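# Place the jointed cable runway across three supports

## Task

Set the segmented cable runway down so it rests on all three of its supports, sitting inside the lugs of each, with one of its ends on the tallest support. Then open the grippers and move the arms away. It only counts if the runway stays in place by itself, without any robot holding it.

## Robot and tools

Setup: four identical i2rt Big YAM arms, named arm1, arm2, arm3 and arm4. Each has six revolute joints, a two-finger gripper and a wrist camera. Two fixed room cameras, cam_high and cam_low, are not attached to any arm. With joints 1 and 6 at zero and the hand level and pointing forward, the wrist camera sits above the hand and looks toward the fingertips. The hand can reach roughly 1.0 m out from the joint 1 axis.

Frame: one shared scene frame, origin on the floor, +z up. The hand point is midway between the fingertips. The hand's z axis runs along the fingers, and the fingers open and close along its y axis. Hand poses depend on each arm's actual foot pose, which is never printed. All commands, though, are in joint space, not Cartesian.

Tool execute_actions: the argument actions is a list holding one action or none. An action is an object keyed by arm name. Under each name goes joints, a map from joint name to an absolute target (a goal, not an offset). Keys and ranges:
- joint1_rad, -2.879 to 2.879 rad: turns the arm about its base. Positive is counter-clockwise seen from above, and 0 points the arm the way its foot faces.
- joint2_rad, 0 to 3.141 rad: shoulder. At 0 the upper arm lies roughly level, pointing backward. Increasing it lifts the upper arm and then swings it forward.
- joint3_rad, 0 to 3.019 rad: elbow. At 0 the forearm is folded onto the upper arm, and larger values open it.
- joint4_rad, -1.692 to 1.57 rad: hand pitch, with positive tilting the fingers up.
- joint5_rad, -1.57 to 1.57 rad: hand yaw, with positive toward the arm's right.
- joint6_rad, -2.094 to 2.094 rad: hand roll, with positive clockwise seen from behind the hand.
- gripper_m, 0 to 0.093 m: the gap between the fingertips. Each finger pad grips with roughly 50 to 62 N at most, less on some grippers.
A joint counts as arrived within these tolerances: 0.045, 0.14, 0.09, 0.055, 0.03, 0.035 rad for joints 1 to 6, and 0.003 m for the gripper. You may name any subset of joints and arms. Everything named starts at once, and the motions may finish at different moments. Joints move at different speeds, so the hand can take a wide curved path. Omitted joints or arms may still be driving toward an earlier target. An unknown key or an out-of-range value rejects the whole call, and nothing moves. Example: {"arm1": {"joints": {"gripper_m": 0.05}}, "arm2": {"joints": {"joint1_rad": 0.3}}}.
The optional cameras argument lists which images to return: arm1_cam_wrist to arm4_cam_wrist, cam_high, cam_low, or all. If it is omitted, null or ["all"], every camera is returned, and [] returns none. An empty actions list just reports the current state and images.

Reading results: the pictures line gives the camera order of the images. joint_positions gives the measured joint values. joint_status tells how each commanded motion ended:
- off_target: the joint stopped short and may still be pushing.
- contact_stop: the joint gave up its target and holds where it stopped.
- time_out: the joint could not finish. It may keep a target limited to at most 0.375, 0.375, 0.113, 0.225, 0.075 and 0.3 rad from where it stands (joints 1 to 6), keep pushing, and move on by itself if the path clears.
- not_followed: a self- and inter-arm collision check blocked the arm's joint targets. This comes with a "joint command not followed" line and often a cause line. The gripper part of the action still runs, and the arm may retry the blocked targets on later actions.
- limit_stop_at_motor_heat: see motor heat below. Resend the target.
on_its_own covers motion this call did not command. Its "held at" values are the targets being held, not the measured positions. To relieve a joint that keeps pushing, command it to its reported position. A tiny change from the current position may produce no motion. A joint carrying a load tends to sag. If a call's result reports a stop, any further execute_actions, wait or finished_scene calls in that same reply are skipped.

Tool wait: seconds from 0 to 10. Nothing new is commanded, and it returns the same state and images as an empty action. The simulation also keeps running while you compose a reply, and the arms hold their last command during that time.

Tool zoom_image: camera plus region [x0, y0, x1, y1] in pixels, with the origin at the top-left. The region can be at most 504 by 504 pixels. It only works on cameras that returned a full image in the latest result.

Tool finished_scene: pass the current scene's number. It is final. The result reports success and gives the next task, if any. Replying without any tool call ends everything.

Cautions:
- Arms do not stop on contact. They keep pushing, possibly hard.
- A hard press between two arms ends the run as a failure, and a hard impact can too. Nothing in the state reports arm-to-arm contact. The collision check ignores fingers, gripper housings and wrist cameras, and may react too late.
- Contact made through an object, held or not, is not counted.
- Knocking anything onto the floor or out of the work area fails the task.
- Drops, slips, slams and very hard pushes reduce quality.
- Arms act independently: a stalled arm does not pause the others.
- Motor heat: holding loads or pushing heats motors, even while idle between replies. A MOTOR HOT line appears from 85 °C. At 100 °C an OVER-TEMPERATURE FAULT releases that arm's motors and gripper until they cool, so the arm falls and any load drops. Some heat carries over to the next scene.

Order of work: inspect with the cameras, grasp the runway (likely with several arms), lift, place it on the three supports inside their lugs with one end on the high support, open the grippers, retract, and confirm it rests unaided before calling finished_scene.

Each tool is called after ">>>" by a JSON object that holds its "method" and its "body", one argument or row to a line.

## Session

>>> {"method": "execute_actions", "body": {
  "actions": []
}}

Scene clock: 0.00 s.
arm1.joint_positions: joint1_rad=-0.418 joint2_rad=+0.593 joint3_rad=+1.366 joint4_rad=-1.387 joint5_rad=+0.228 joint6_rad=+0.157 gripper_m=+0.095
arm1.joint_status: not commanded
arm1.hand: x=-0.9325 y=-0.3230 z=+1.5253 quat_wxyz=(-0.440, -0.268, -0.846, +0.140) (m; scene frame)
arm2.joint_positions: joint1_rad=-0.422 joint2_rad=+0.640 joint3_rad=+1.330 joint4_rad=-1.170 joint5_rad=-0.254 joint6_rad=-0.244 gripper_m=+0.094
arm2.joint_status: not commanded
arm2.hand: x=-0.1466 y=-0.4116 z=+1.5532 quat_wxyz=(-0.430, +0.566, -0.638, -0.295) (m; scene frame)
arm3.joint_positions: joint1_rad=-0.426 joint2_rad=+0.618 joint3_rad=+1.395 joint4_rad=-1.163 joint5_rad=+0.156 joint6_rad=-0.013 gripper_m=+0.095
arm3.joint_status: not commanded
arm3.hand: x=+0.0958 y=+0.0958 z=+1.6161 quat_wxyz=(-0.280, -0.683, -0.460, +0.493) (m; scene frame)
arm4.joint_positions: joint1_rad=+0.342 joint2_rad=+0.626 joint3_rad=+1.375 joint4_rad=-1.321 joint5_rad=-0.009 joint6_rad=-0.182 gripper_m=+0.094
arm4.joint_status: not commanded
arm4.hand: x=+0.9025 y=-0.2330 z=+1.5398 quat_wxyz=(-0.050, -0.841, -0.258, +0.473) (m; scene frame)
pictures: arm1_cam_wrist, arm2_cam_wrist, arm3_cam_wrist, arm4_cam_wrist, cam_high, cam_low
Images, in order (width x height): arm1_cam_wrist 616x616, arm2_cam_wrist 616x616, arm3_cam_wrist 616x616, arm4_cam_wrist 616x616, cam_high 896x504, cam_low 896x504.

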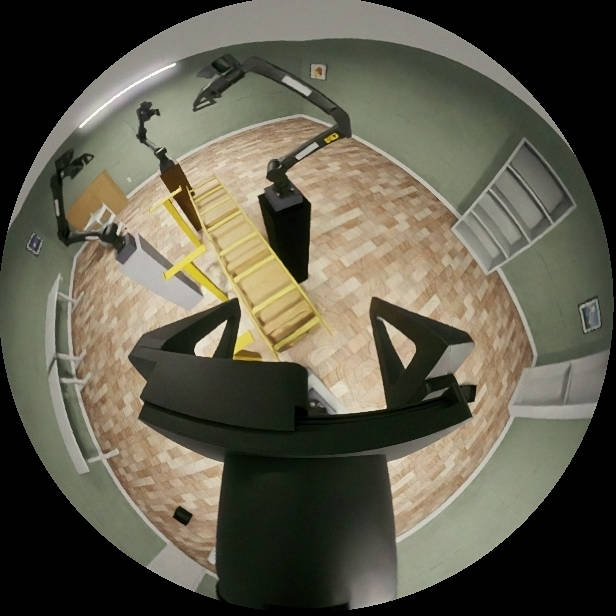

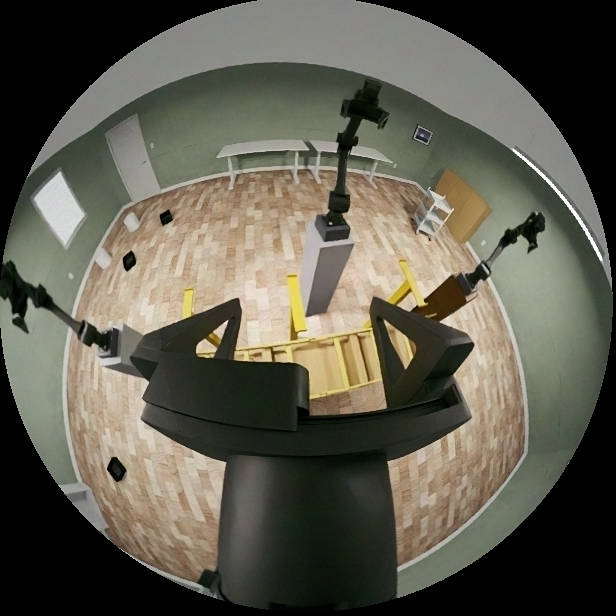

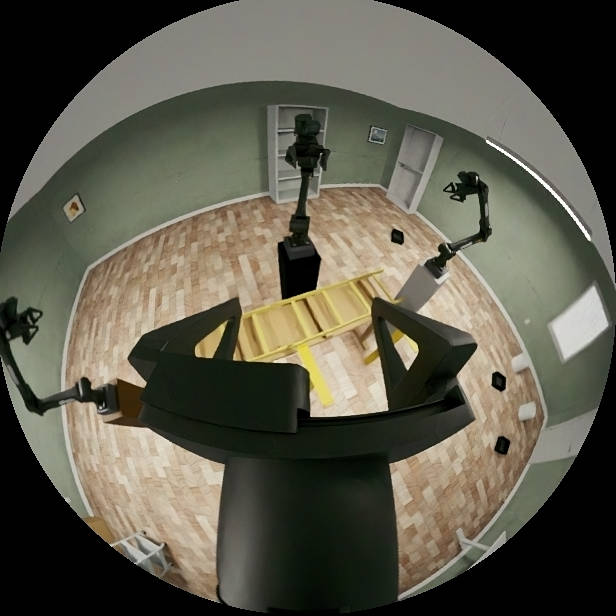

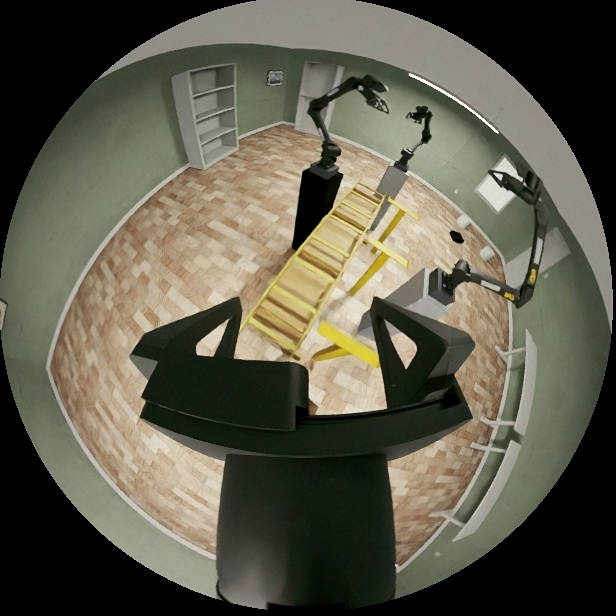

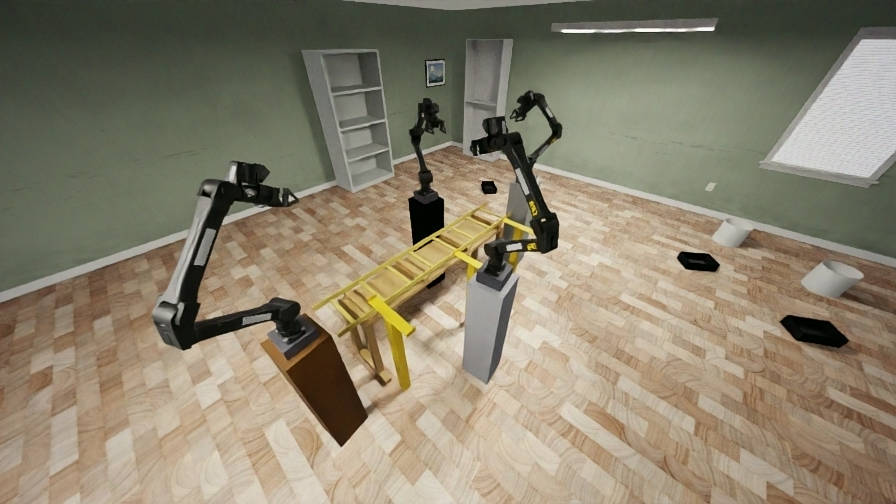

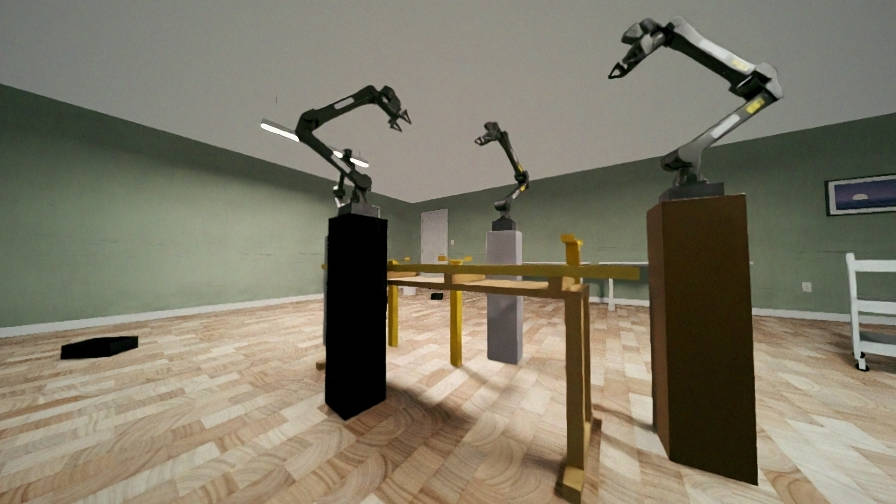

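>>> {"method": "zoom_image", "body": {
  "camera": "cam_high",
  "region": [290, 180, 570, 400]
}}

>>> {"method": "zoom_image", "body": {
  "camera": "cam_low",
  "region": [300, 200, 660, 400]
}}

>>> {"method": "zoom_image", "body": {
  "camera": "arm4_cam_wrist",
  "region": [220, 160, 460, 400]
}}

>>> {"method": "zoom_image", "body": {
  "camera": "arm1_cam_wrist",
  "region": [130, 160, 350, 380]
}}

Region (290, 180, 570, 400) of cam_high's 896x504 image, scaled by 1.800, with more detail than that image has; it fills the top 396 rows of this view, and the rest is white.

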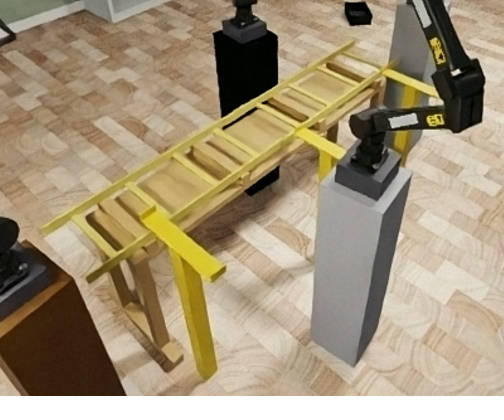

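Region (300, 200, 660, 400) of cam_low's 896x504 image, scaled by 1.400, with more detail than that image has.

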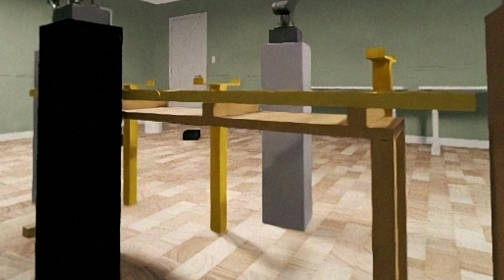

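Region (220, 160, 460, 400) of arm4_cam_wrist's 616x616 image, scaled by 2.100, with more detail than that image has.

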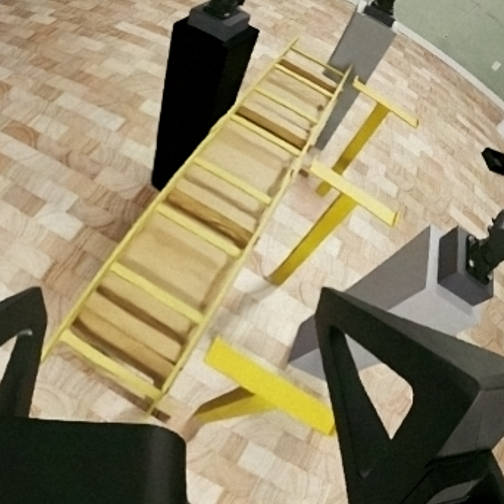

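Region (130, 160, 350, 380) of arm1_cam_wrist's 616x616 image, scaled by 2.291, with more detail than that image has.

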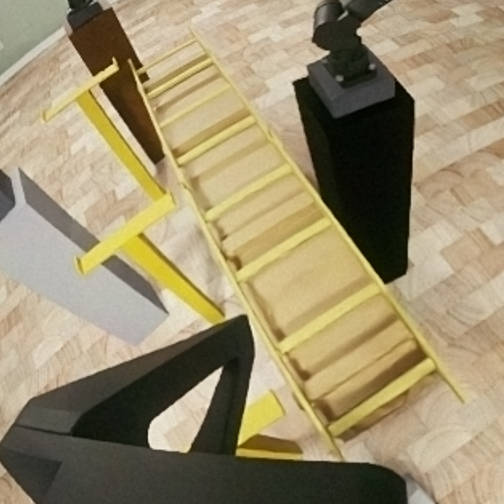

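>>> {"method": "execute_actions", "body": {
  "actions": [
    {"arm1":{"joints":{"joint5_rad":0,"joint6_rad":0}},"arm2":{"joints":{"joint5_rad":0,"joint6_rad":0}},"arm3":{"joints":{"joint5_rad":0,"joint6_rad":0}},"arm4":{"joints":{"joint5_rad":0,"joint6_rad":0}}}
  ],
  "cameras": []
}}

>>> {"method": "execute_actions", "body": {
  "actions": [
    {"arm1":{"joints":{"joint1_rad":0.1}},"arm2":{"joints":{"joint1_rad":0.1}},"arm3":{"joints":{"joint1_rad":0.1}},"arm4":{"joints":{"joint1_rad":-0.1}}}
  ],
  "cameras": []
}}

Scene clock: 18.93 s.
arm1.joint_positions: joint1_rad=-0.418 joint2_rad=+0.593 joint3_rad=+1.366 joint4_rad=-1.387 joint5_rad=+0.004 joint6_rad=+0.010 gripper_m=+0.095
arm1.joint_status: all done
arm1.hand: x=-0.9165 y=-0.2883 z=+1.5228 quat_wxyz=(-0.448, -0.156, -0.877, +0.075) (m; scene frame)
arm2.joint_positions: joint1_rad=-0.422 joint2_rad=+0.640 joint3_rad=+1.330 joint4_rad=-1.170 joint5_rad=-0.003 joint6_rad=-0.011 gripper_m=+0.094
arm2.joint_status: all done
arm2.hand: x=-0.1072 y=-0.4287 z=+1.5510 quat_wxyz=(-0.449, +0.435, -0.738, -0.252) (m; scene frame)
arm3.joint_positions: joint1_rad=-0.426 joint2_rad=+0.618 joint3_rad=+1.395 joint4_rad=-1.163 joint5_rad=+0.004 joint6_rad=-0.008 gripper_m=+0.095
arm3.joint_status: all done
arm3.hand: x=+0.1201 y=+0.0864 z=+1.6153 quat_wxyz=(-0.332, -0.661, -0.494, +0.456) (m; scene frame)
arm4.joint_positions: joint1_rad=+0.342 joint2_rad=+0.626 joint3_rad=+1.375 joint4_rad=-1.321 joint5_rad=-0.002 joint6_rad=-0.016 gripper_m=+0.094
arm4.joint_status: all done
arm4.hand: x=+0.9021 y=-0.2319 z=+1.5398 quat_wxyz=(-0.086, -0.860, -0.185, +0.468) (m; scene frame)
pictures: none
No camera images: the call's "cameras" was empty. Leave "cameras" out to get every camera's image.

Scene clock: 20.10 s.
arm1.joint_positions: joint1_rad=+0.090 joint2_rad=+0.593 joint3_rad=+1.366 joint4_rad=-1.387 joint5_rad=+0.002 joint6_rad=+0.009 gripper_m=+0.095
arm1.joint_status: all done
arm1.hand: x=-0.9066 y=-0.1777 z=+1.5236 quat_wxyz=(-0.454, +0.069, -0.888, -0.044) (m; scene frame)
arm2.joint_positions: joint1_rad=+0.092 joint2_rad=+0.640 joint3_rad=+1.330 joint4_rad=-1.170 joint5_rad=+0.000 joint6_rad=-0.009 gripper_m=+0.094
arm2.joint_status: all done
arm2.hand: x=-0.2398 y=-0.3923 z=+1.5499 quat_wxyz=(-0.368, +0.608, -0.606, -0.358) (m; scene frame)
arm3.joint_positions: joint1_rad=+0.090 joint2_rad=+0.618 joint3_rad=+1.395 joint4_rad=-1.163 joint5_rad=+0.002 joint6_rad=-0.007 gripper_m=+0.095
arm3.joint_status: all done
arm3.hand: x=+0.2493 y=+0.0813 z=+1.6144 quat_wxyz=(-0.436, -0.512, -0.649, +0.357) (m; scene frame)
arm4.joint_positions: joint1_rad=-0.088 joint2_rad=+0.626 joint3_rad=+1.375 joint4_rad=-1.321 joint5_rad=-0.001 joint6_rad=-0.015 gripper_m=+0.094
arm4.joint_status: all done
arm4.hand: x=+0.8832 y=-0.1305 z=+1.5413 quat_wxyz=(+0.017, -0.878, +0.003, +0.478) (m; scene frame)
pictures: none
No camera images: the call's "cameras" was empty. Leave "cameras" out to get every camera's image.

>>> {"method": "execute_actions", "body": {
  "actions": [
    {"arm1":{"joints":{"joint4_rad":-1.0}},"arm2":{"joints":{"joint3_rad":1.0}},"arm3":{"joints":{"joint3_rad":1.0}},"arm4":{"joints":{"joint4_rad":-1.0}}}
  ],
  "cameras": []
}}

>>> {"method": "execute_actions", "body": {
  "actions": [
    {"arm1":{"joints":{"joint3_rad":1.0}},"arm2":{"joints":{"joint4_rad":-0.9}},"arm3":{"joints":{"joint4_rad":-0.9}},"arm4":{"joints":{"joint3_rad":1.0}}}
  ],
  "cameras": []
}}

>>> {"method": "execute_actions", "body": {
  "actions": [
    {"arm1":{"joints":{"joint2_rad":1.3}},"arm2":{"joints":{"joint2_rad":1.3}},"arm3":{"joints":{"joint2_rad":1.3}},"arm4":{"joints":{"joint2_rad":1.3}}}
  ]
}}

Scene clock: 32.03 s.
arm1.joint_positions: joint1_rad=+0.090 joint2_rad=+0.593 joint3_rad=+1.366 joint4_rad=-1.019 joint5_rad=+0.002 joint6_rad=+0.009 gripper_m=+0.095
arm1.joint_status: all done
arm1.hand: x=-0.8686 y=-0.1720 z=+1.6049 quat_wxyz=(-0.608, +0.060, -0.789, -0.057) (m; scene frame)
arm2.joint_positions: joint1_rad=+0.092 joint2_rad=+0.641 joint3_rad=+1.002 joint4_rad=-1.170 joint5_rad=+0.000 joint6_rad=-0.009 gripper_m=+0.094
arm2.joint_status: all done
arm2.hand: x=-0.2387 y=-0.3798 z=+1.3773 quat_wxyz=(-0.263, +0.659, -0.657, -0.255) (m; scene frame)
arm3.joint_positions: joint1_rad=+0.090 joint2_rad=+0.625 joint3_rad=+1.002 joint4_rad=-1.163 joint5_rad=+0.002 joint6_rad=-0.007 gripper_m=+0.095
arm3.joint_status: all done
arm3.hand: x=+0.2545 y=+0.0488 z=+1.4085 quat_wxyz=(-0.299, -0.571, -0.723, +0.248) (m; scene frame)
arm4.joint_positions: joint1_rad=-0.088 joint2_rad=+0.626 joint3_rad=+1.375 joint4_rad=-1.023 joint5_rad=-0.001 joint6_rad=-0.015 gripper_m=+0.094
arm4.joint_status: all done
arm4.hand: x=+0.8531 y=-0.1306 z=+1.6078 quat_wxyz=(+0.019, -0.797, +0.001, +0.603) (m; scene frame)
pictures: none
No camera images: the call's "cameras" was empty. Leave "cameras" out to get every camera's image.

Scene clock: 33.27 s.
arm1.joint_positions: joint1_rad=+0.090 joint2_rad=+0.600 joint3_rad=+1.001 joint4_rad=-1.009 joint5_rad=+0.002 joint6_rad=+0.009 gripper_m=+0.095
arm1.joint_status: all done
arm1.hand: x=-0.8281 y=-0.1631 z=+1.4081 quat_wxyz=(-0.456, +0.069, -0.886, -0.044) (m; scene frame)
arm2.joint_positions: joint1_rad=+0.092 joint2_rad=+0.641 joint3_rad=+1.002 joint4_rad=-0.920 joint5_rad=+0.000 joint6_rad=-0.009 gripper_m=+0.094
arm2.joint_status: all done
arm2.hand: x=-0.2386 y=-0.3405 z=+1.4243 quat_wxyz=(-0.344, +0.621, -0.620, -0.334) (m; scene frame)
arm3.joint_positions: joint1_rad=+0.090 joint2_rad=+0.625 joint3_rad=+1.002 joint4_rad=-0.922 joint5_rad=+0.002 joint6_rad=-0.007 gripper_m=+0.095
arm3.joint_status: all done
arm3.hand: x=+0.2629 y=+0.0138 z=+1.4554 quat_wxyz=(-0.383, -0.538, -0.681, +0.315) (m; scene frame)
arm4.joint_positions: joint1_rad=-0.088 joint2_rad=+0.630 joint3_rad=+0.993 joint4_rad=-1.013 joint5_rad=-0.001 joint6_rad=-0.015 gripper_m=+0.094
arm4.joint_status: all done
arm4.hand: x=+0.8159 y=-0.1264 z=+1.4020 quat_wxyz=(+0.017, -0.896, +0.003, +0.443) (m; scene frame)
pictures: none
No camera images: the call's "cameras" was empty. Leave "cameras" out to get every camera's image.

Scene clock: 34.63 s.
arm1.joint_positions: joint1_rad=+0.090 joint2_rad=+1.304 joint3_rad=+1.001 joint4_rad=-1.009 joint5_rad=+0.002 joint6_rad=+0.009 gripper_m=+0.095
arm1.joint_status: all done
arm1.hand: x=-0.7190 y=-0.1421 z=+1.1604 quat_wxyz=(-0.123, +0.079, -0.989, -0.015) (m; scene frame)
arm2.joint_positions: joint1_rad=+0.092 joint2_rad=+1.296 joint3_rad=+1.002 joint4_rad=-0.914 joint5_rad=+0.000 joint6_rad=-0.009 gripper_m=+0.094
arm2.joint_status: all done
arm2.hand: x=-0.2360 y=-0.2309 z=+1.1800 quat_wxyz=(-0.126, +0.696, -0.696, -0.120) (m; scene frame)
arm3.joint_positions: joint1_rad=+0.090 joint2_rad=+1.302 joint3_rad=+1.002 joint4_rad=-0.915 joint5_rad=+0.002 joint6_rad=-0.007 gripper_m=+0.095
arm3.joint_status: all done
arm3.hand: x=+0.2871 y=-0.1044 z=+1.2067 quat_wxyz=(-0.139, -0.610, -0.771, +0.119) (m; scene frame)
arm4.joint_positions: joint1_rad=-0.088 joint2_rad=+1.302 joint3_rad=+0.993 joint4_rad=-1.013 joint5_rad=-0.001 joint6_rad=-0.015 gripper_m=+0.094
arm4.joint_status: all done
arm4.hand: x=+0.7140 y=-0.1197 z=+1.1657 quat_wxyz=(+0.010, -0.992, +0.006, +0.123) (m; scene frame)
pictures: arm1_cam_wrist, arm2_cam_wrist, arm3_cam_wrist, arm4_cam_wrist, cam_high, cam_low
Images, in order (width x height): arm1_cam_wrist 616x616, arm2_cam_wrist 616x616, arm3_cam_wrist 616x616, arm4_cam_wrist 616x616, cam_high 896x504, cam_low 896x504.

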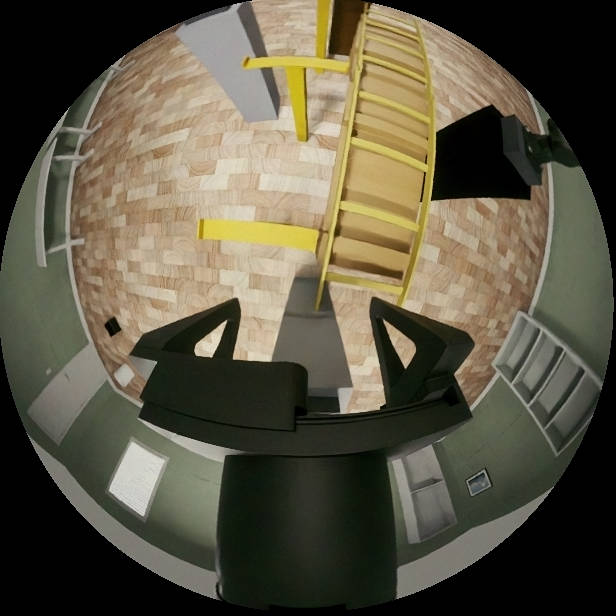

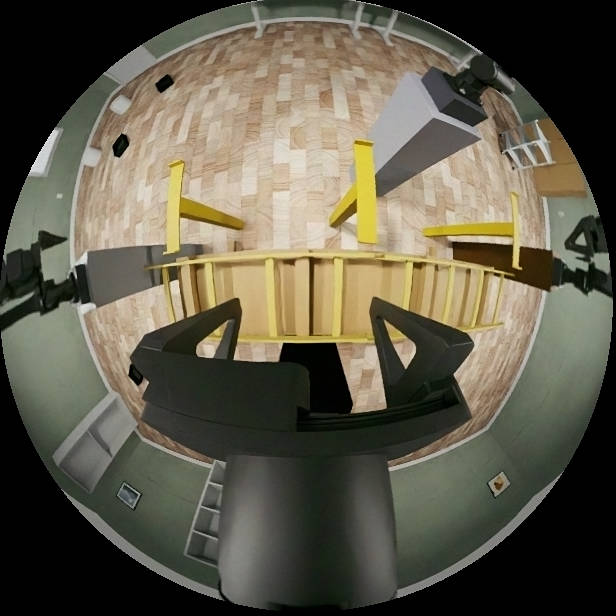

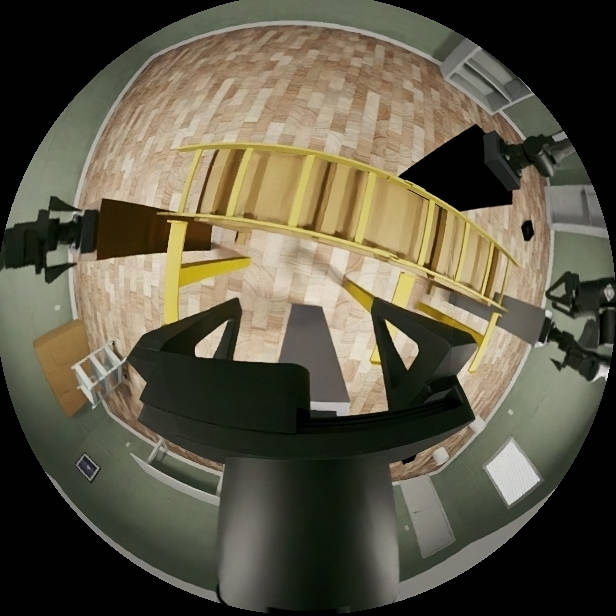

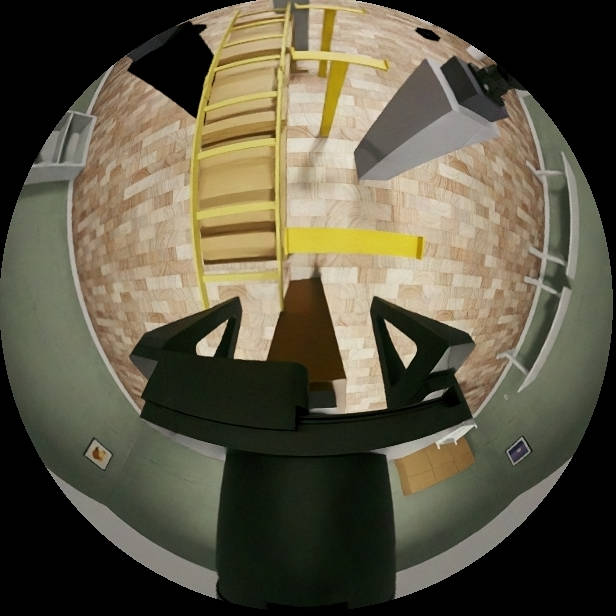

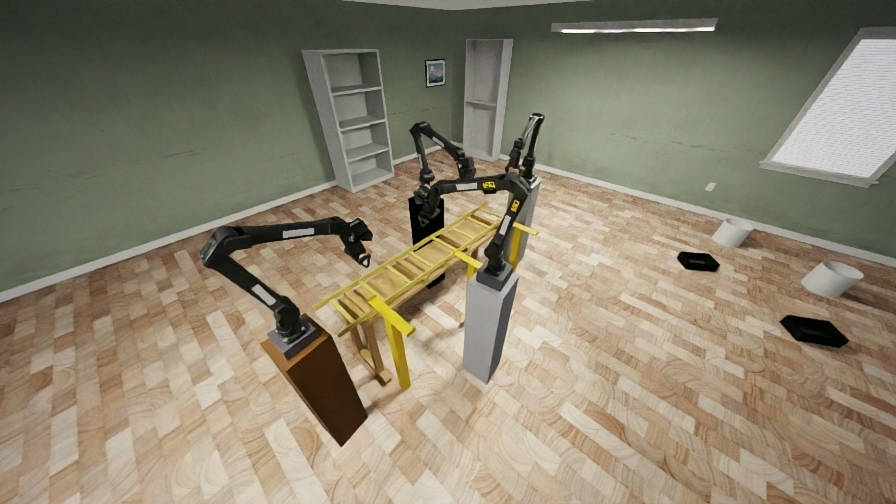

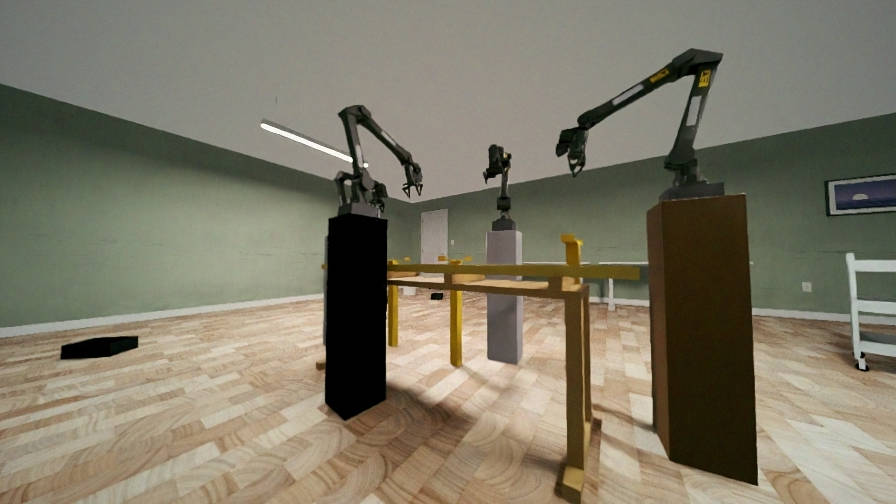

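>>> {"method": "zoom_image", "body": {
  "camera": "arm2_cam_wrist",
  "region": [140, 130, 350, 350]
}}

>>> {"method": "zoom_image", "body": {
  "camera": "arm2_cam_wrist",
  "region": [320, 130, 530, 350]
}}

>>> {"method": "zoom_image", "body": {
  "camera": "arm3_cam_wrist",
  "region": [330, 160, 530, 360]
}}

>>> {"method": "zoom_image", "body": {
  "camera": "arm1_cam_wrist",
  "region": [180, 0, 500, 320]
}}

>>> {"method": "zoom_image", "body": {
  "camera": "arm4_cam_wrist",
  "region": [150, 0, 470, 320]
}}

Region (140, 130, 350, 350) of arm2_cam_wrist's 616x616 image, scaled by 2.291, with more detail than that image has; it fills the left 481 columns of this view, and the rest is white.

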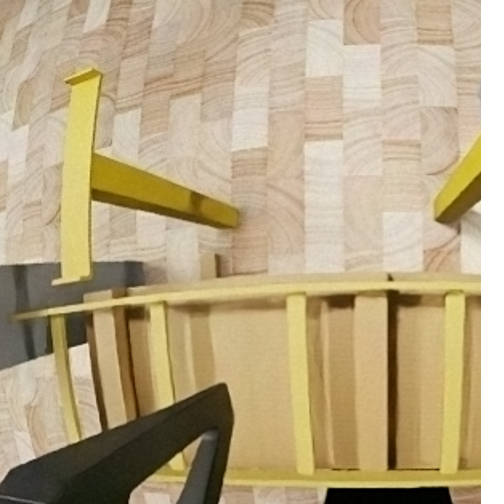

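Region (320, 130, 530, 350) of arm2_cam_wrist's 616x616 image, scaled by 2.291, with more detail than that image has; it fills the left 481 columns of this view, and the rest is white.

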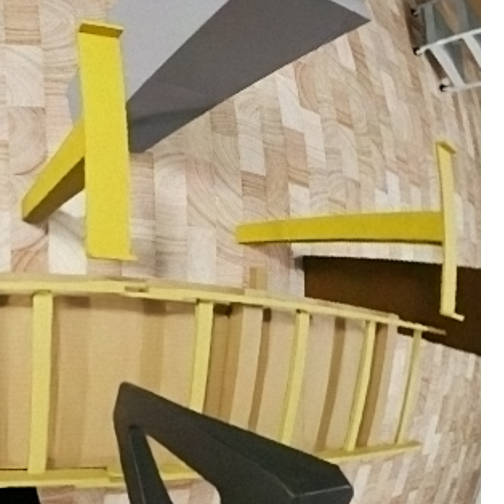

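Region (330, 160, 530, 360) of arm3_cam_wrist's 616x616 image, scaled by 2.520, with more detail than that image has.

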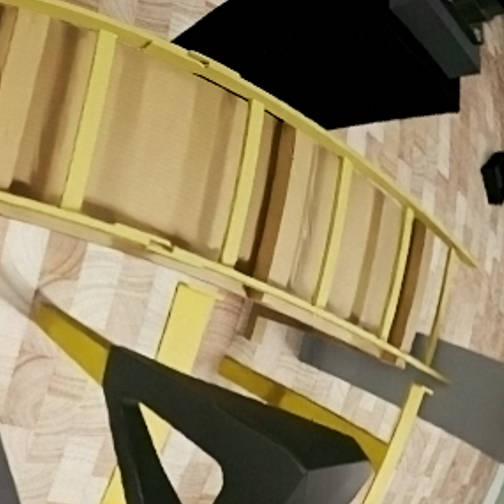

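Region (180, 0, 500, 320) of arm1_cam_wrist's 616x616 image, scaled by 1.575, with more detail than that image has.

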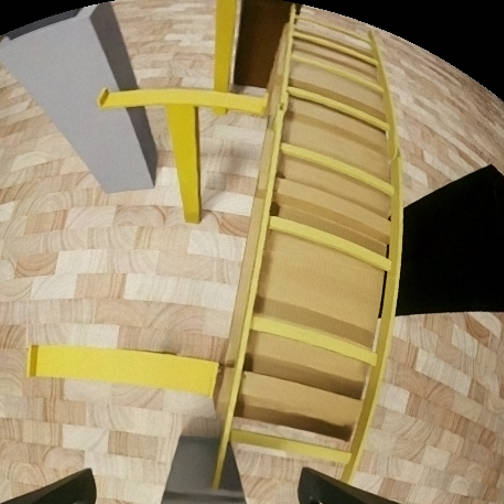

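Region (150, 0, 470, 320) of arm4_cam_wrist's 616x616 image, scaled by 1.575, with more detail than that image has.

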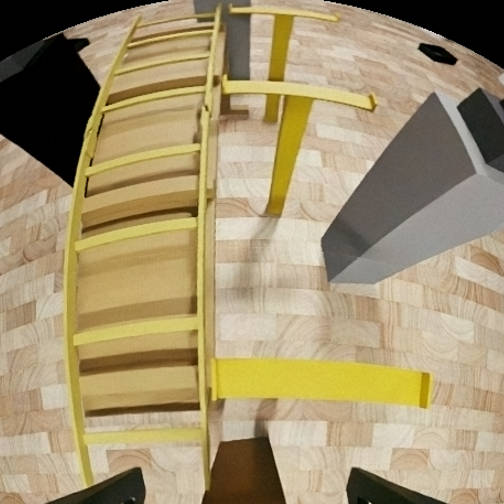

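>>> {"method": "zoom_image", "body": {
  "camera": "cam_low",
  "region": [500, 220, 660, 320]
}}

>>> {"method": "zoom_image", "body": {
  "camera": "cam_low",
  "region": [370, 230, 530, 330]
}}

Region (500, 220, 660, 320) of cam_low's 896x504 image, scaled by 3.150, with more detail than that image has; it fills the top 315 rows of this view, and the rest is white.

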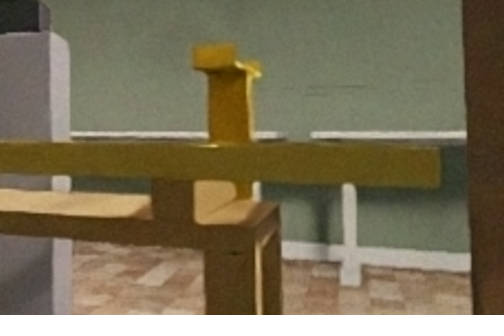

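Region (370, 230, 530, 330) of cam_low's 896x504 image, scaled by 3.150, with more detail than that image has; it fills the top 315 rows of this view, and the rest is white.

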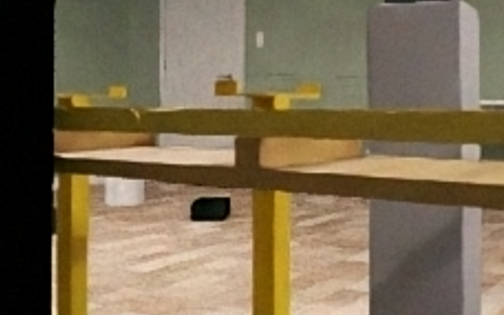

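>>> {"method": "zoom_image", "body": {
  "camera": "arm2_cam_wrist",
  "region": [0, 190, 220, 340]
}}

>>> {"method": "zoom_image", "body": {
  "camera": "arm2_cam_wrist",
  "region": [396, 180, 616, 340]
}}

Region (0, 190, 220, 340) of arm2_cam_wrist's 616x616 image, scaled by 2.291, with more detail than that image has; it fills the top 344 rows of this view, and the rest is white.

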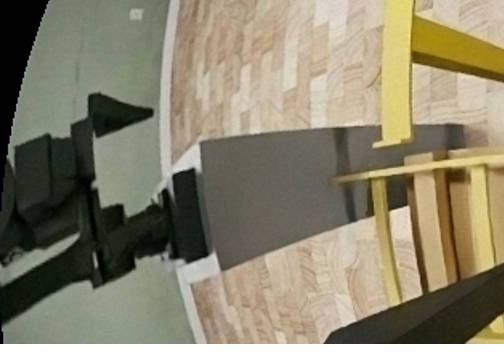

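Region (396, 180, 616, 340) of arm2_cam_wrist's 616x616 image, scaled by 2.291, with more detail than that image has; it fills the top 367 rows of this view, and the rest is white.

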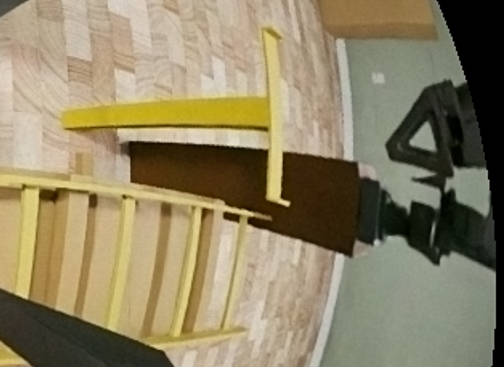

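>>> {"method": "execute_actions", "body": {
  "actions": [
    {"arm1":{"joints":{"joint1_rad":-0.46,"joint2_rad":1.66,"joint3_rad":0.738,"joint4_rad":-0.636,"joint6_rad":-1.955,"gripper_m":0.08}},"arm2":{"joints":{"joint1_rad":-1.092,"joint2_rad":1.862,"joint3_rad":1.021,"joint4_rad":-0.717,"joint6_rad":0.376,"gripper_m":0.08}},"arm3":{"joints":{"joint3_rad":1.5,"joint4_rad":-1.3,"joint6_rad":0.968,"gripper_m":0.08}},"arm4":{"joints":{"joint1_rad":0.602,"joint2_rad":1.794,"joint3_rad":0.917,"joint4_rad":-0.695,"joint6_rad":-0.911,"gripper_m":0.08}}}
  ],
  "cameras": []
}}

>>> {"method": "execute_actions", "body": {
  "actions": [
    {"arm3":{"joints":{"joint1_rad":-0.732,"joint2_rad":2.292,"joint3_rad":1.719,"joint4_rad":-1.0}}}
  ]
}}

Scene clock: 121.43 s.
arm1.joint_positions: joint1_rad=-0.457 joint2_rad=+1.675 joint3_rad=+0.733 joint4_rad=-0.646 joint5_rad=+0.001 joint6_rad=-1.945 gripper_m=+0.080
arm1.joint_status: all done
arm1.hand: x=-0.8062 y=-0.3385 z=+0.9430 quat_wxyz=(+0.005, +0.706, -0.708, -0.015) (m; scene frame)
arm2.joint_positions: joint1_rad=-1.094 joint2_rad=+1.862 joint3_rad=+1.002 joint4_rad=-0.725 joint5_rad=+0.001 joint6_rad=+0.366 gripper_m=+0.080
arm2.joint_status: all done
arm2.hand: x=+0.1715 y=-0.5097 z=+0.9515 quat_wxyz=(+0.003, +0.004, -1.000, +0.008) (m; scene frame)
arm3.joint_positions: joint1_rad=+0.090 joint2_rad=+1.295 joint3_rad=+1.450 joint4_rad=-1.288 joint5_rad=+0.002 joint6_rad=+0.960 gripper_m=+0.080
arm3.joint_status: all done
arm3.hand: x=+0.2947 y=-0.1295 z=+1.3864 quat_wxyz=(-0.218, -0.891, -0.395, +0.049) (m; scene frame)
arm4.joint_positions: joint1_rad=+0.601 joint2_rad=+1.797 joint3_rad=+0.914 joint4_rad=-0.708 joint5_rad=-0.001 joint6_rad=-0.895 gripper_m=+0.080
arm4.joint_status: all done
arm4.hand: x=+0.8004 y=-0.3803 z=+0.9464 quat_wxyz=(+0.003, -0.713, -0.701, -0.016) (m; scene frame)
pictures: none
No camera images: the call's "cameras" was empty. Leave "cameras" out to get every camera's image.

Scene clock: 123.17 s.
arm1.joint_positions: joint1_rad=-0.457 joint2_rad=+1.675 joint3_rad=+0.733 joint4_rad=-0.646 joint5_rad=+0.001 joint6_rad=-1.945 gripper_m=+0.080
arm1.joint_status: not commanded
arm1.hand: x=-0.8062 y=-0.3385 z=+0.9430 quat_wxyz=(+0.005, +0.706, -0.708, -0.015) (m; scene frame)
arm2.joint_positions: joint1_rad=-1.094 joint2_rad=+1.862 joint3_rad=+1.002 joint4_rad=-0.725 joint5_rad=+0.001 joint6_rad=+0.366 gripper_m=+0.080
arm2.joint_status: not commanded
arm2.hand: x=+0.1715 y=-0.5097 z=+0.9515 quat_wxyz=(+0.003, +0.004, -1.000, +0.008) (m; scene frame)
arm3.joint_positions: joint1_rad=-0.733 joint2_rad=+2.309 joint3_rad=+1.703 joint4_rad=-0.999 joint5_rad=+0.000 joint6_rad=+0.961 gripper_m=+0.080
arm3.joint_status: all done
arm3.hand: x=-0.1680 y=-0.2031 z=+0.9426 quat_wxyz=(+0.007, -1.000, -0.005, -0.006) (m; scene frame)
arm4.joint_positions: joint1_rad=+0.601 joint2_rad=+1.797 joint3_rad=+0.914 joint4_rad=-0.708 joint5_rad=-0.001 joint6_rad=-0.895 gripper_m=+0.080
arm4.joint_status: not commanded
arm4.hand: x=+0.8004 y=-0.3803 z=+0.9464 quat_wxyz=(+0.003, -0.713, -0.701, -0.016) (m; scene frame)
pictures: arm1_cam_wrist, arm2_cam_wrist, arm3_cam_wrist, arm4_cam_wrist, cam_high, cam_low
Images, in order (width x height): arm1_cam_wrist 616x616, arm2_cam_wrist 616x616, arm3_cam_wrist 616x616, arm4_cam_wrist 616x616, cam_high 896x504, cam_low 896x504.

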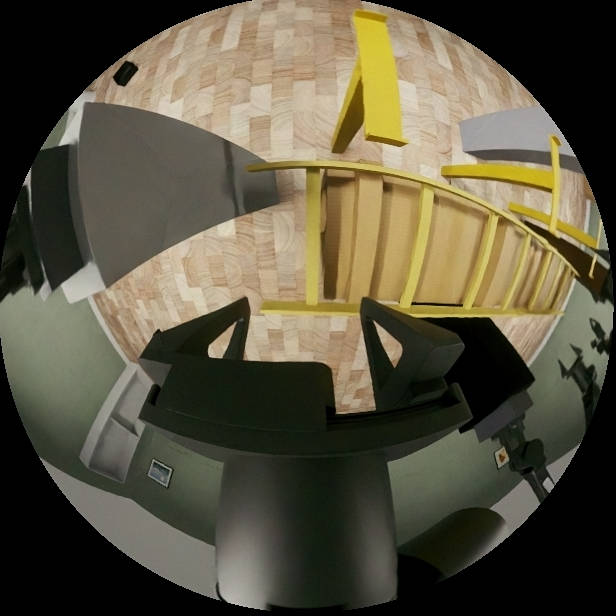

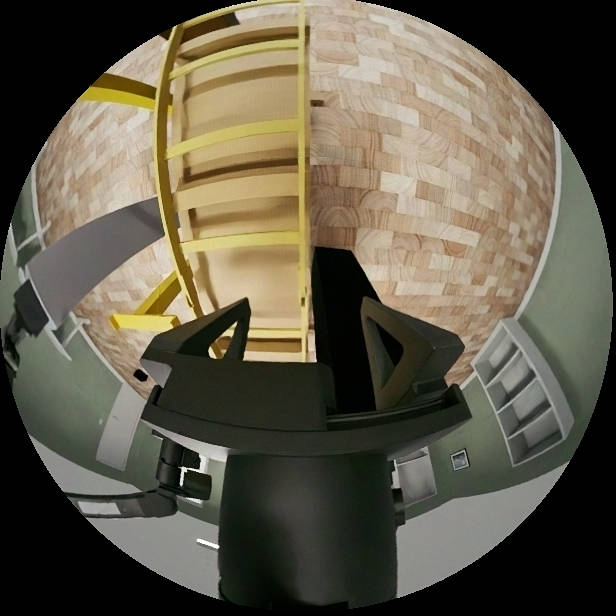

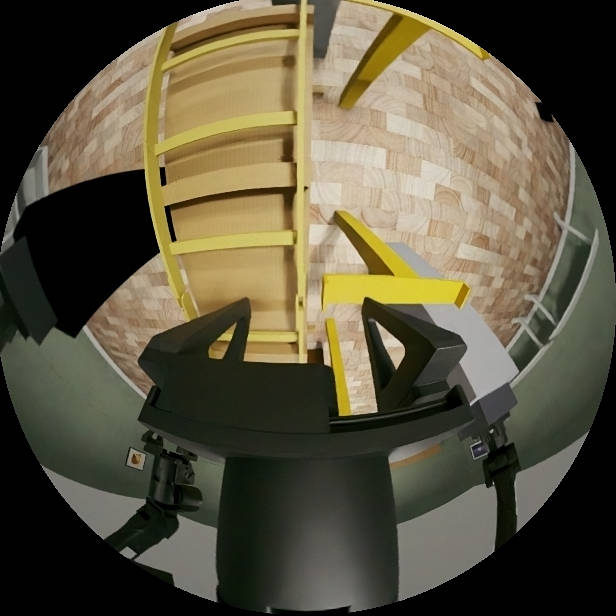

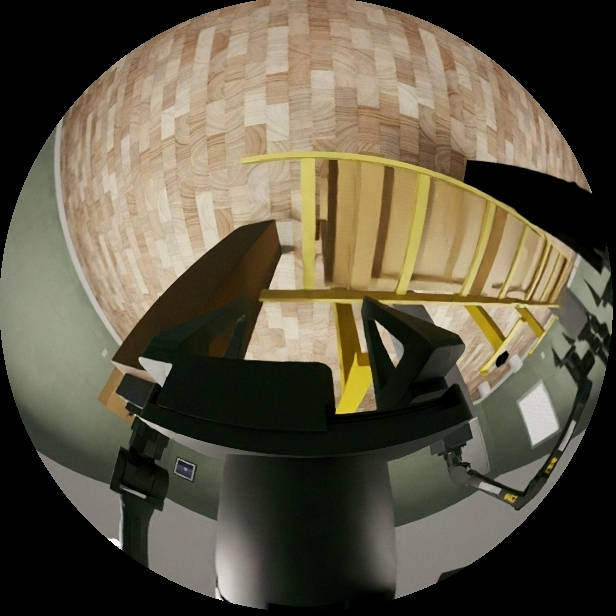

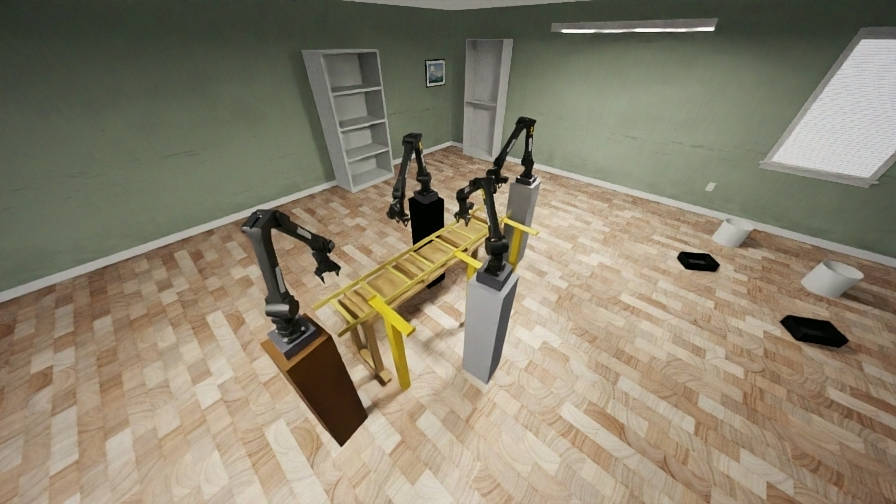

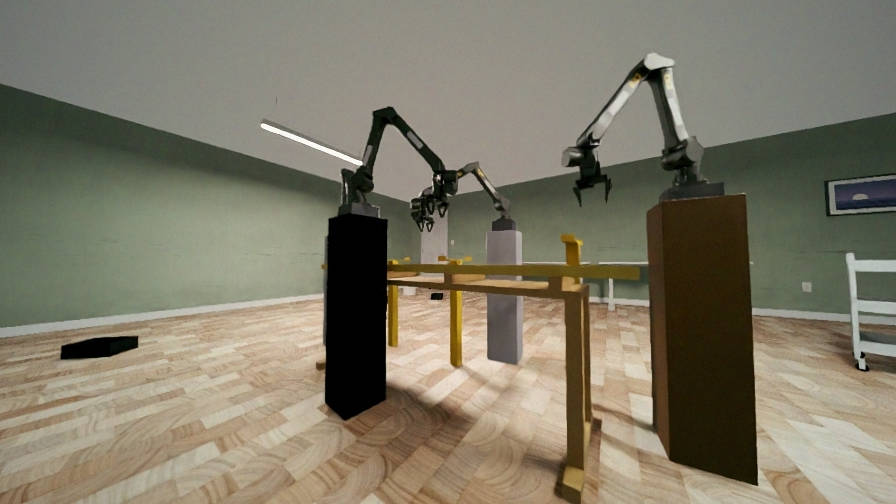

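>>> {"method": "execute_actions", "body": {
  "actions": [
    {"arm1":{"joints":{"joint1_rad":-0.46,"joint2_rad":2.205,"joint3_rad":0.805,"joint4_rad":-0.147,"joint6_rad":-1.95,"gripper_m":0.07}},"arm2":{"joints":{"joint1_rad":-1.087,"joint2_rad":2.30,"joint3_rad":1.05,"joint4_rad":-0.298,"joint6_rad":0.37,"gripper_m":0.07}},"arm3":{"joints":{"joint1_rad":-0.73,"joint2_rad":2.63,"joint3_rad":1.83,"joint4_rad":-0.76,"joint6_rad":0.968,"gripper_m":0.07}},"arm4":{"joints":{"joint1_rad":0.604,"joint2_rad":2.253,"joint3_rad":0.965,"joint4_rad":-0.261,"joint6_rad":-0.92,"gripper_m":0.07}}}
  ]
}}

Scene clock: 140.03 s.
arm1.joint_positions: joint1_rad=-0.457 joint2_rad=+2.210 joint3_rad=+0.797 joint4_rad=-0.157 joint5_rad=+0.001 joint6_rad=-1.945 gripper_m=+0.070
arm1.joint_status: all done
arm1.hand: x=-0.7960 y=-0.3421 z=+0.7683 quat_wxyz=(+0.002, +0.706, -0.708, -0.006) (m; scene frame)
arm2.joint_positions: joint1_rad=-1.094 joint2_rad=+2.305 joint3_rad=+1.040 joint4_rad=-0.311 joint5_rad=+0.001 joint6_rad=+0.366 gripper_m=+0.070
arm2.joint_status: all done
arm2.hand: x=+0.1707 y=-0.5126 z=+0.7687 quat_wxyz=(+0.000, +0.004, -1.000, +0.007) (m; scene frame)
arm3.joint_positions: joint1_rad=-0.733 joint2_rad=+2.644 joint3_rad=+1.815 joint4_rad=-0.772 joint5_rad=+0.000 joint6_rad=+0.961 gripper_m=+0.070
arm3.joint_status: all done
arm3.hand: x=-0.1723 y=-0.2098 z=+0.7650 quat_wxyz=(+0.006, -1.000, -0.005, -0.005) (m; scene frame)
arm4.joint_positions: joint1_rad=+0.601 joint2_rad=+2.256 joint3_rad=+0.959 joint4_rad=-0.275 joint5_rad=-0.001 joint6_rad=-0.904 gripper_m=+0.070
arm4.joint_status: all done
arm4.hand: x=+0.7957 y=-0.3815 z=+0.7701 quat_wxyz=(+0.004, -0.710, -0.705, -0.007) (m; scene frame)
pictures: arm1_cam_wrist, arm2_cam_wrist, arm3_cam_wrist, arm4_cam_wrist, cam_high, cam_low
Images, in order (width x height): arm1_cam_wrist 616x616, arm2_cam_wrist 616x616, arm3_cam_wrist 616x616, arm4_cam_wrist 616x616, cam_high 896x504, cam_low 896x504.

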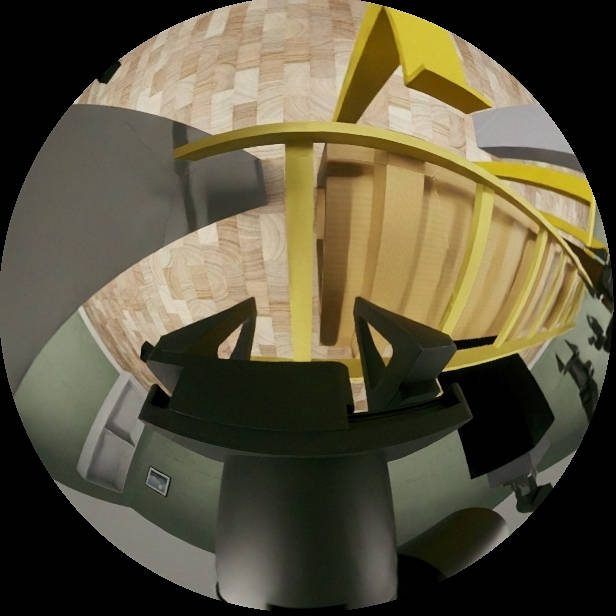

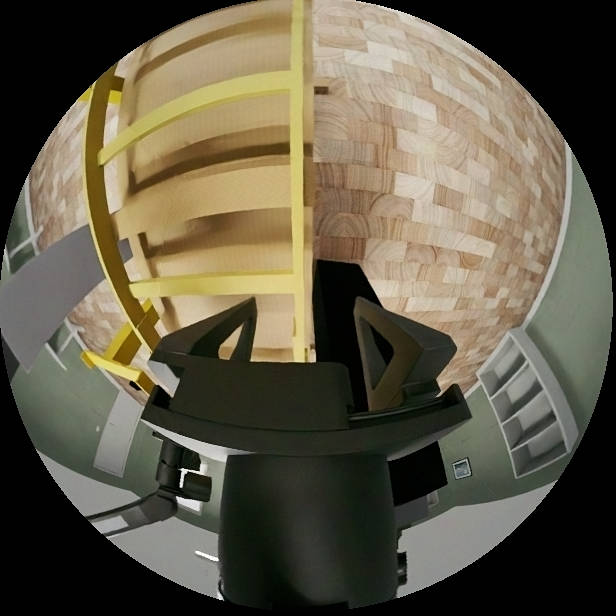

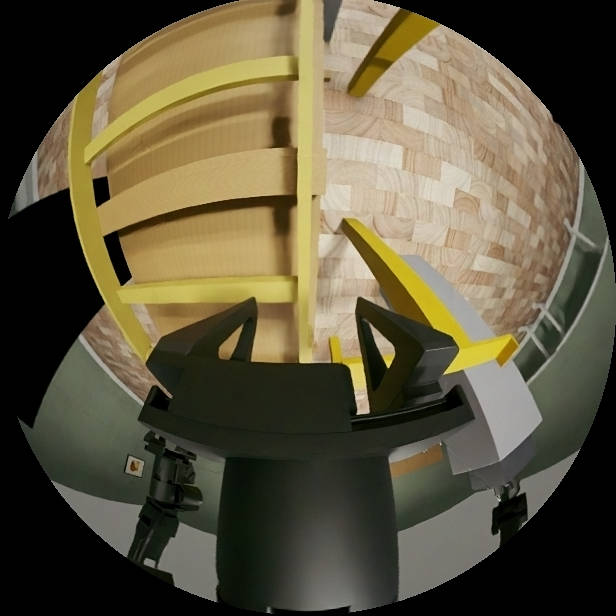

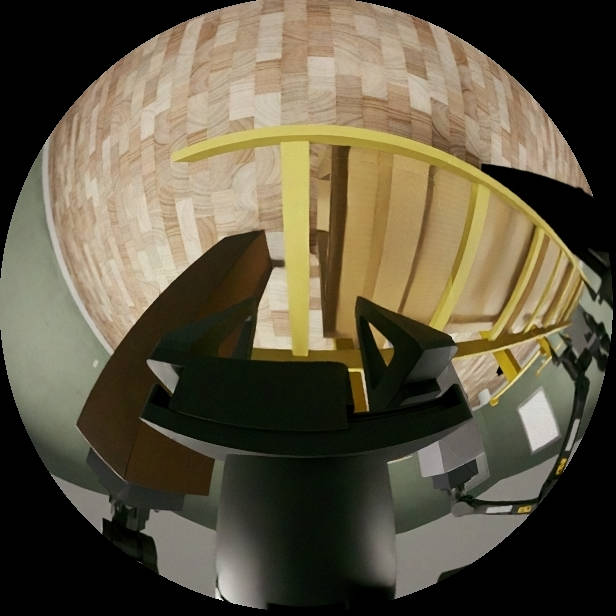

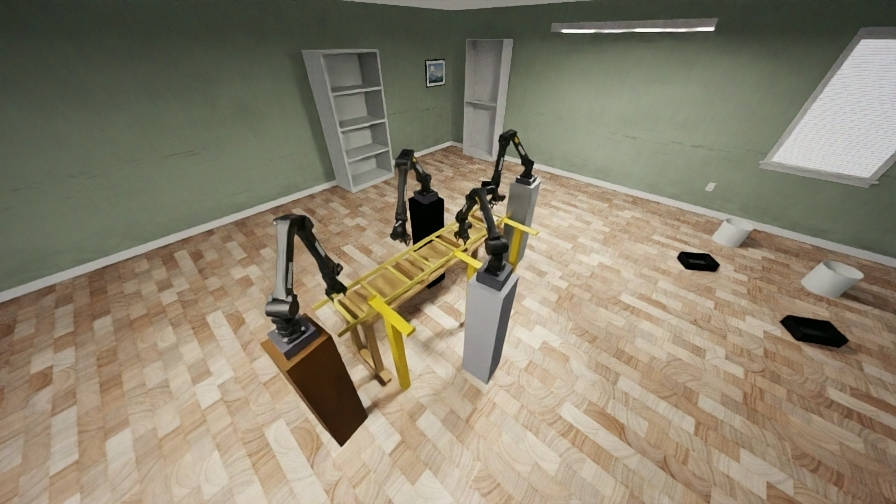

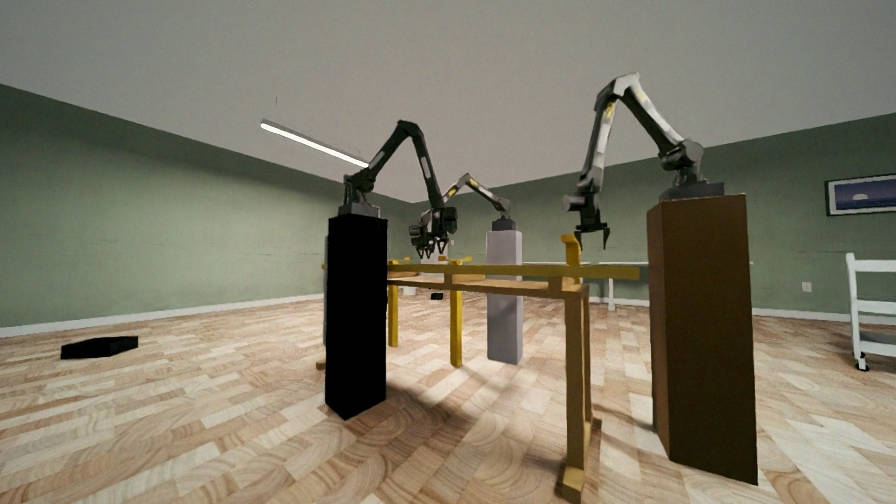

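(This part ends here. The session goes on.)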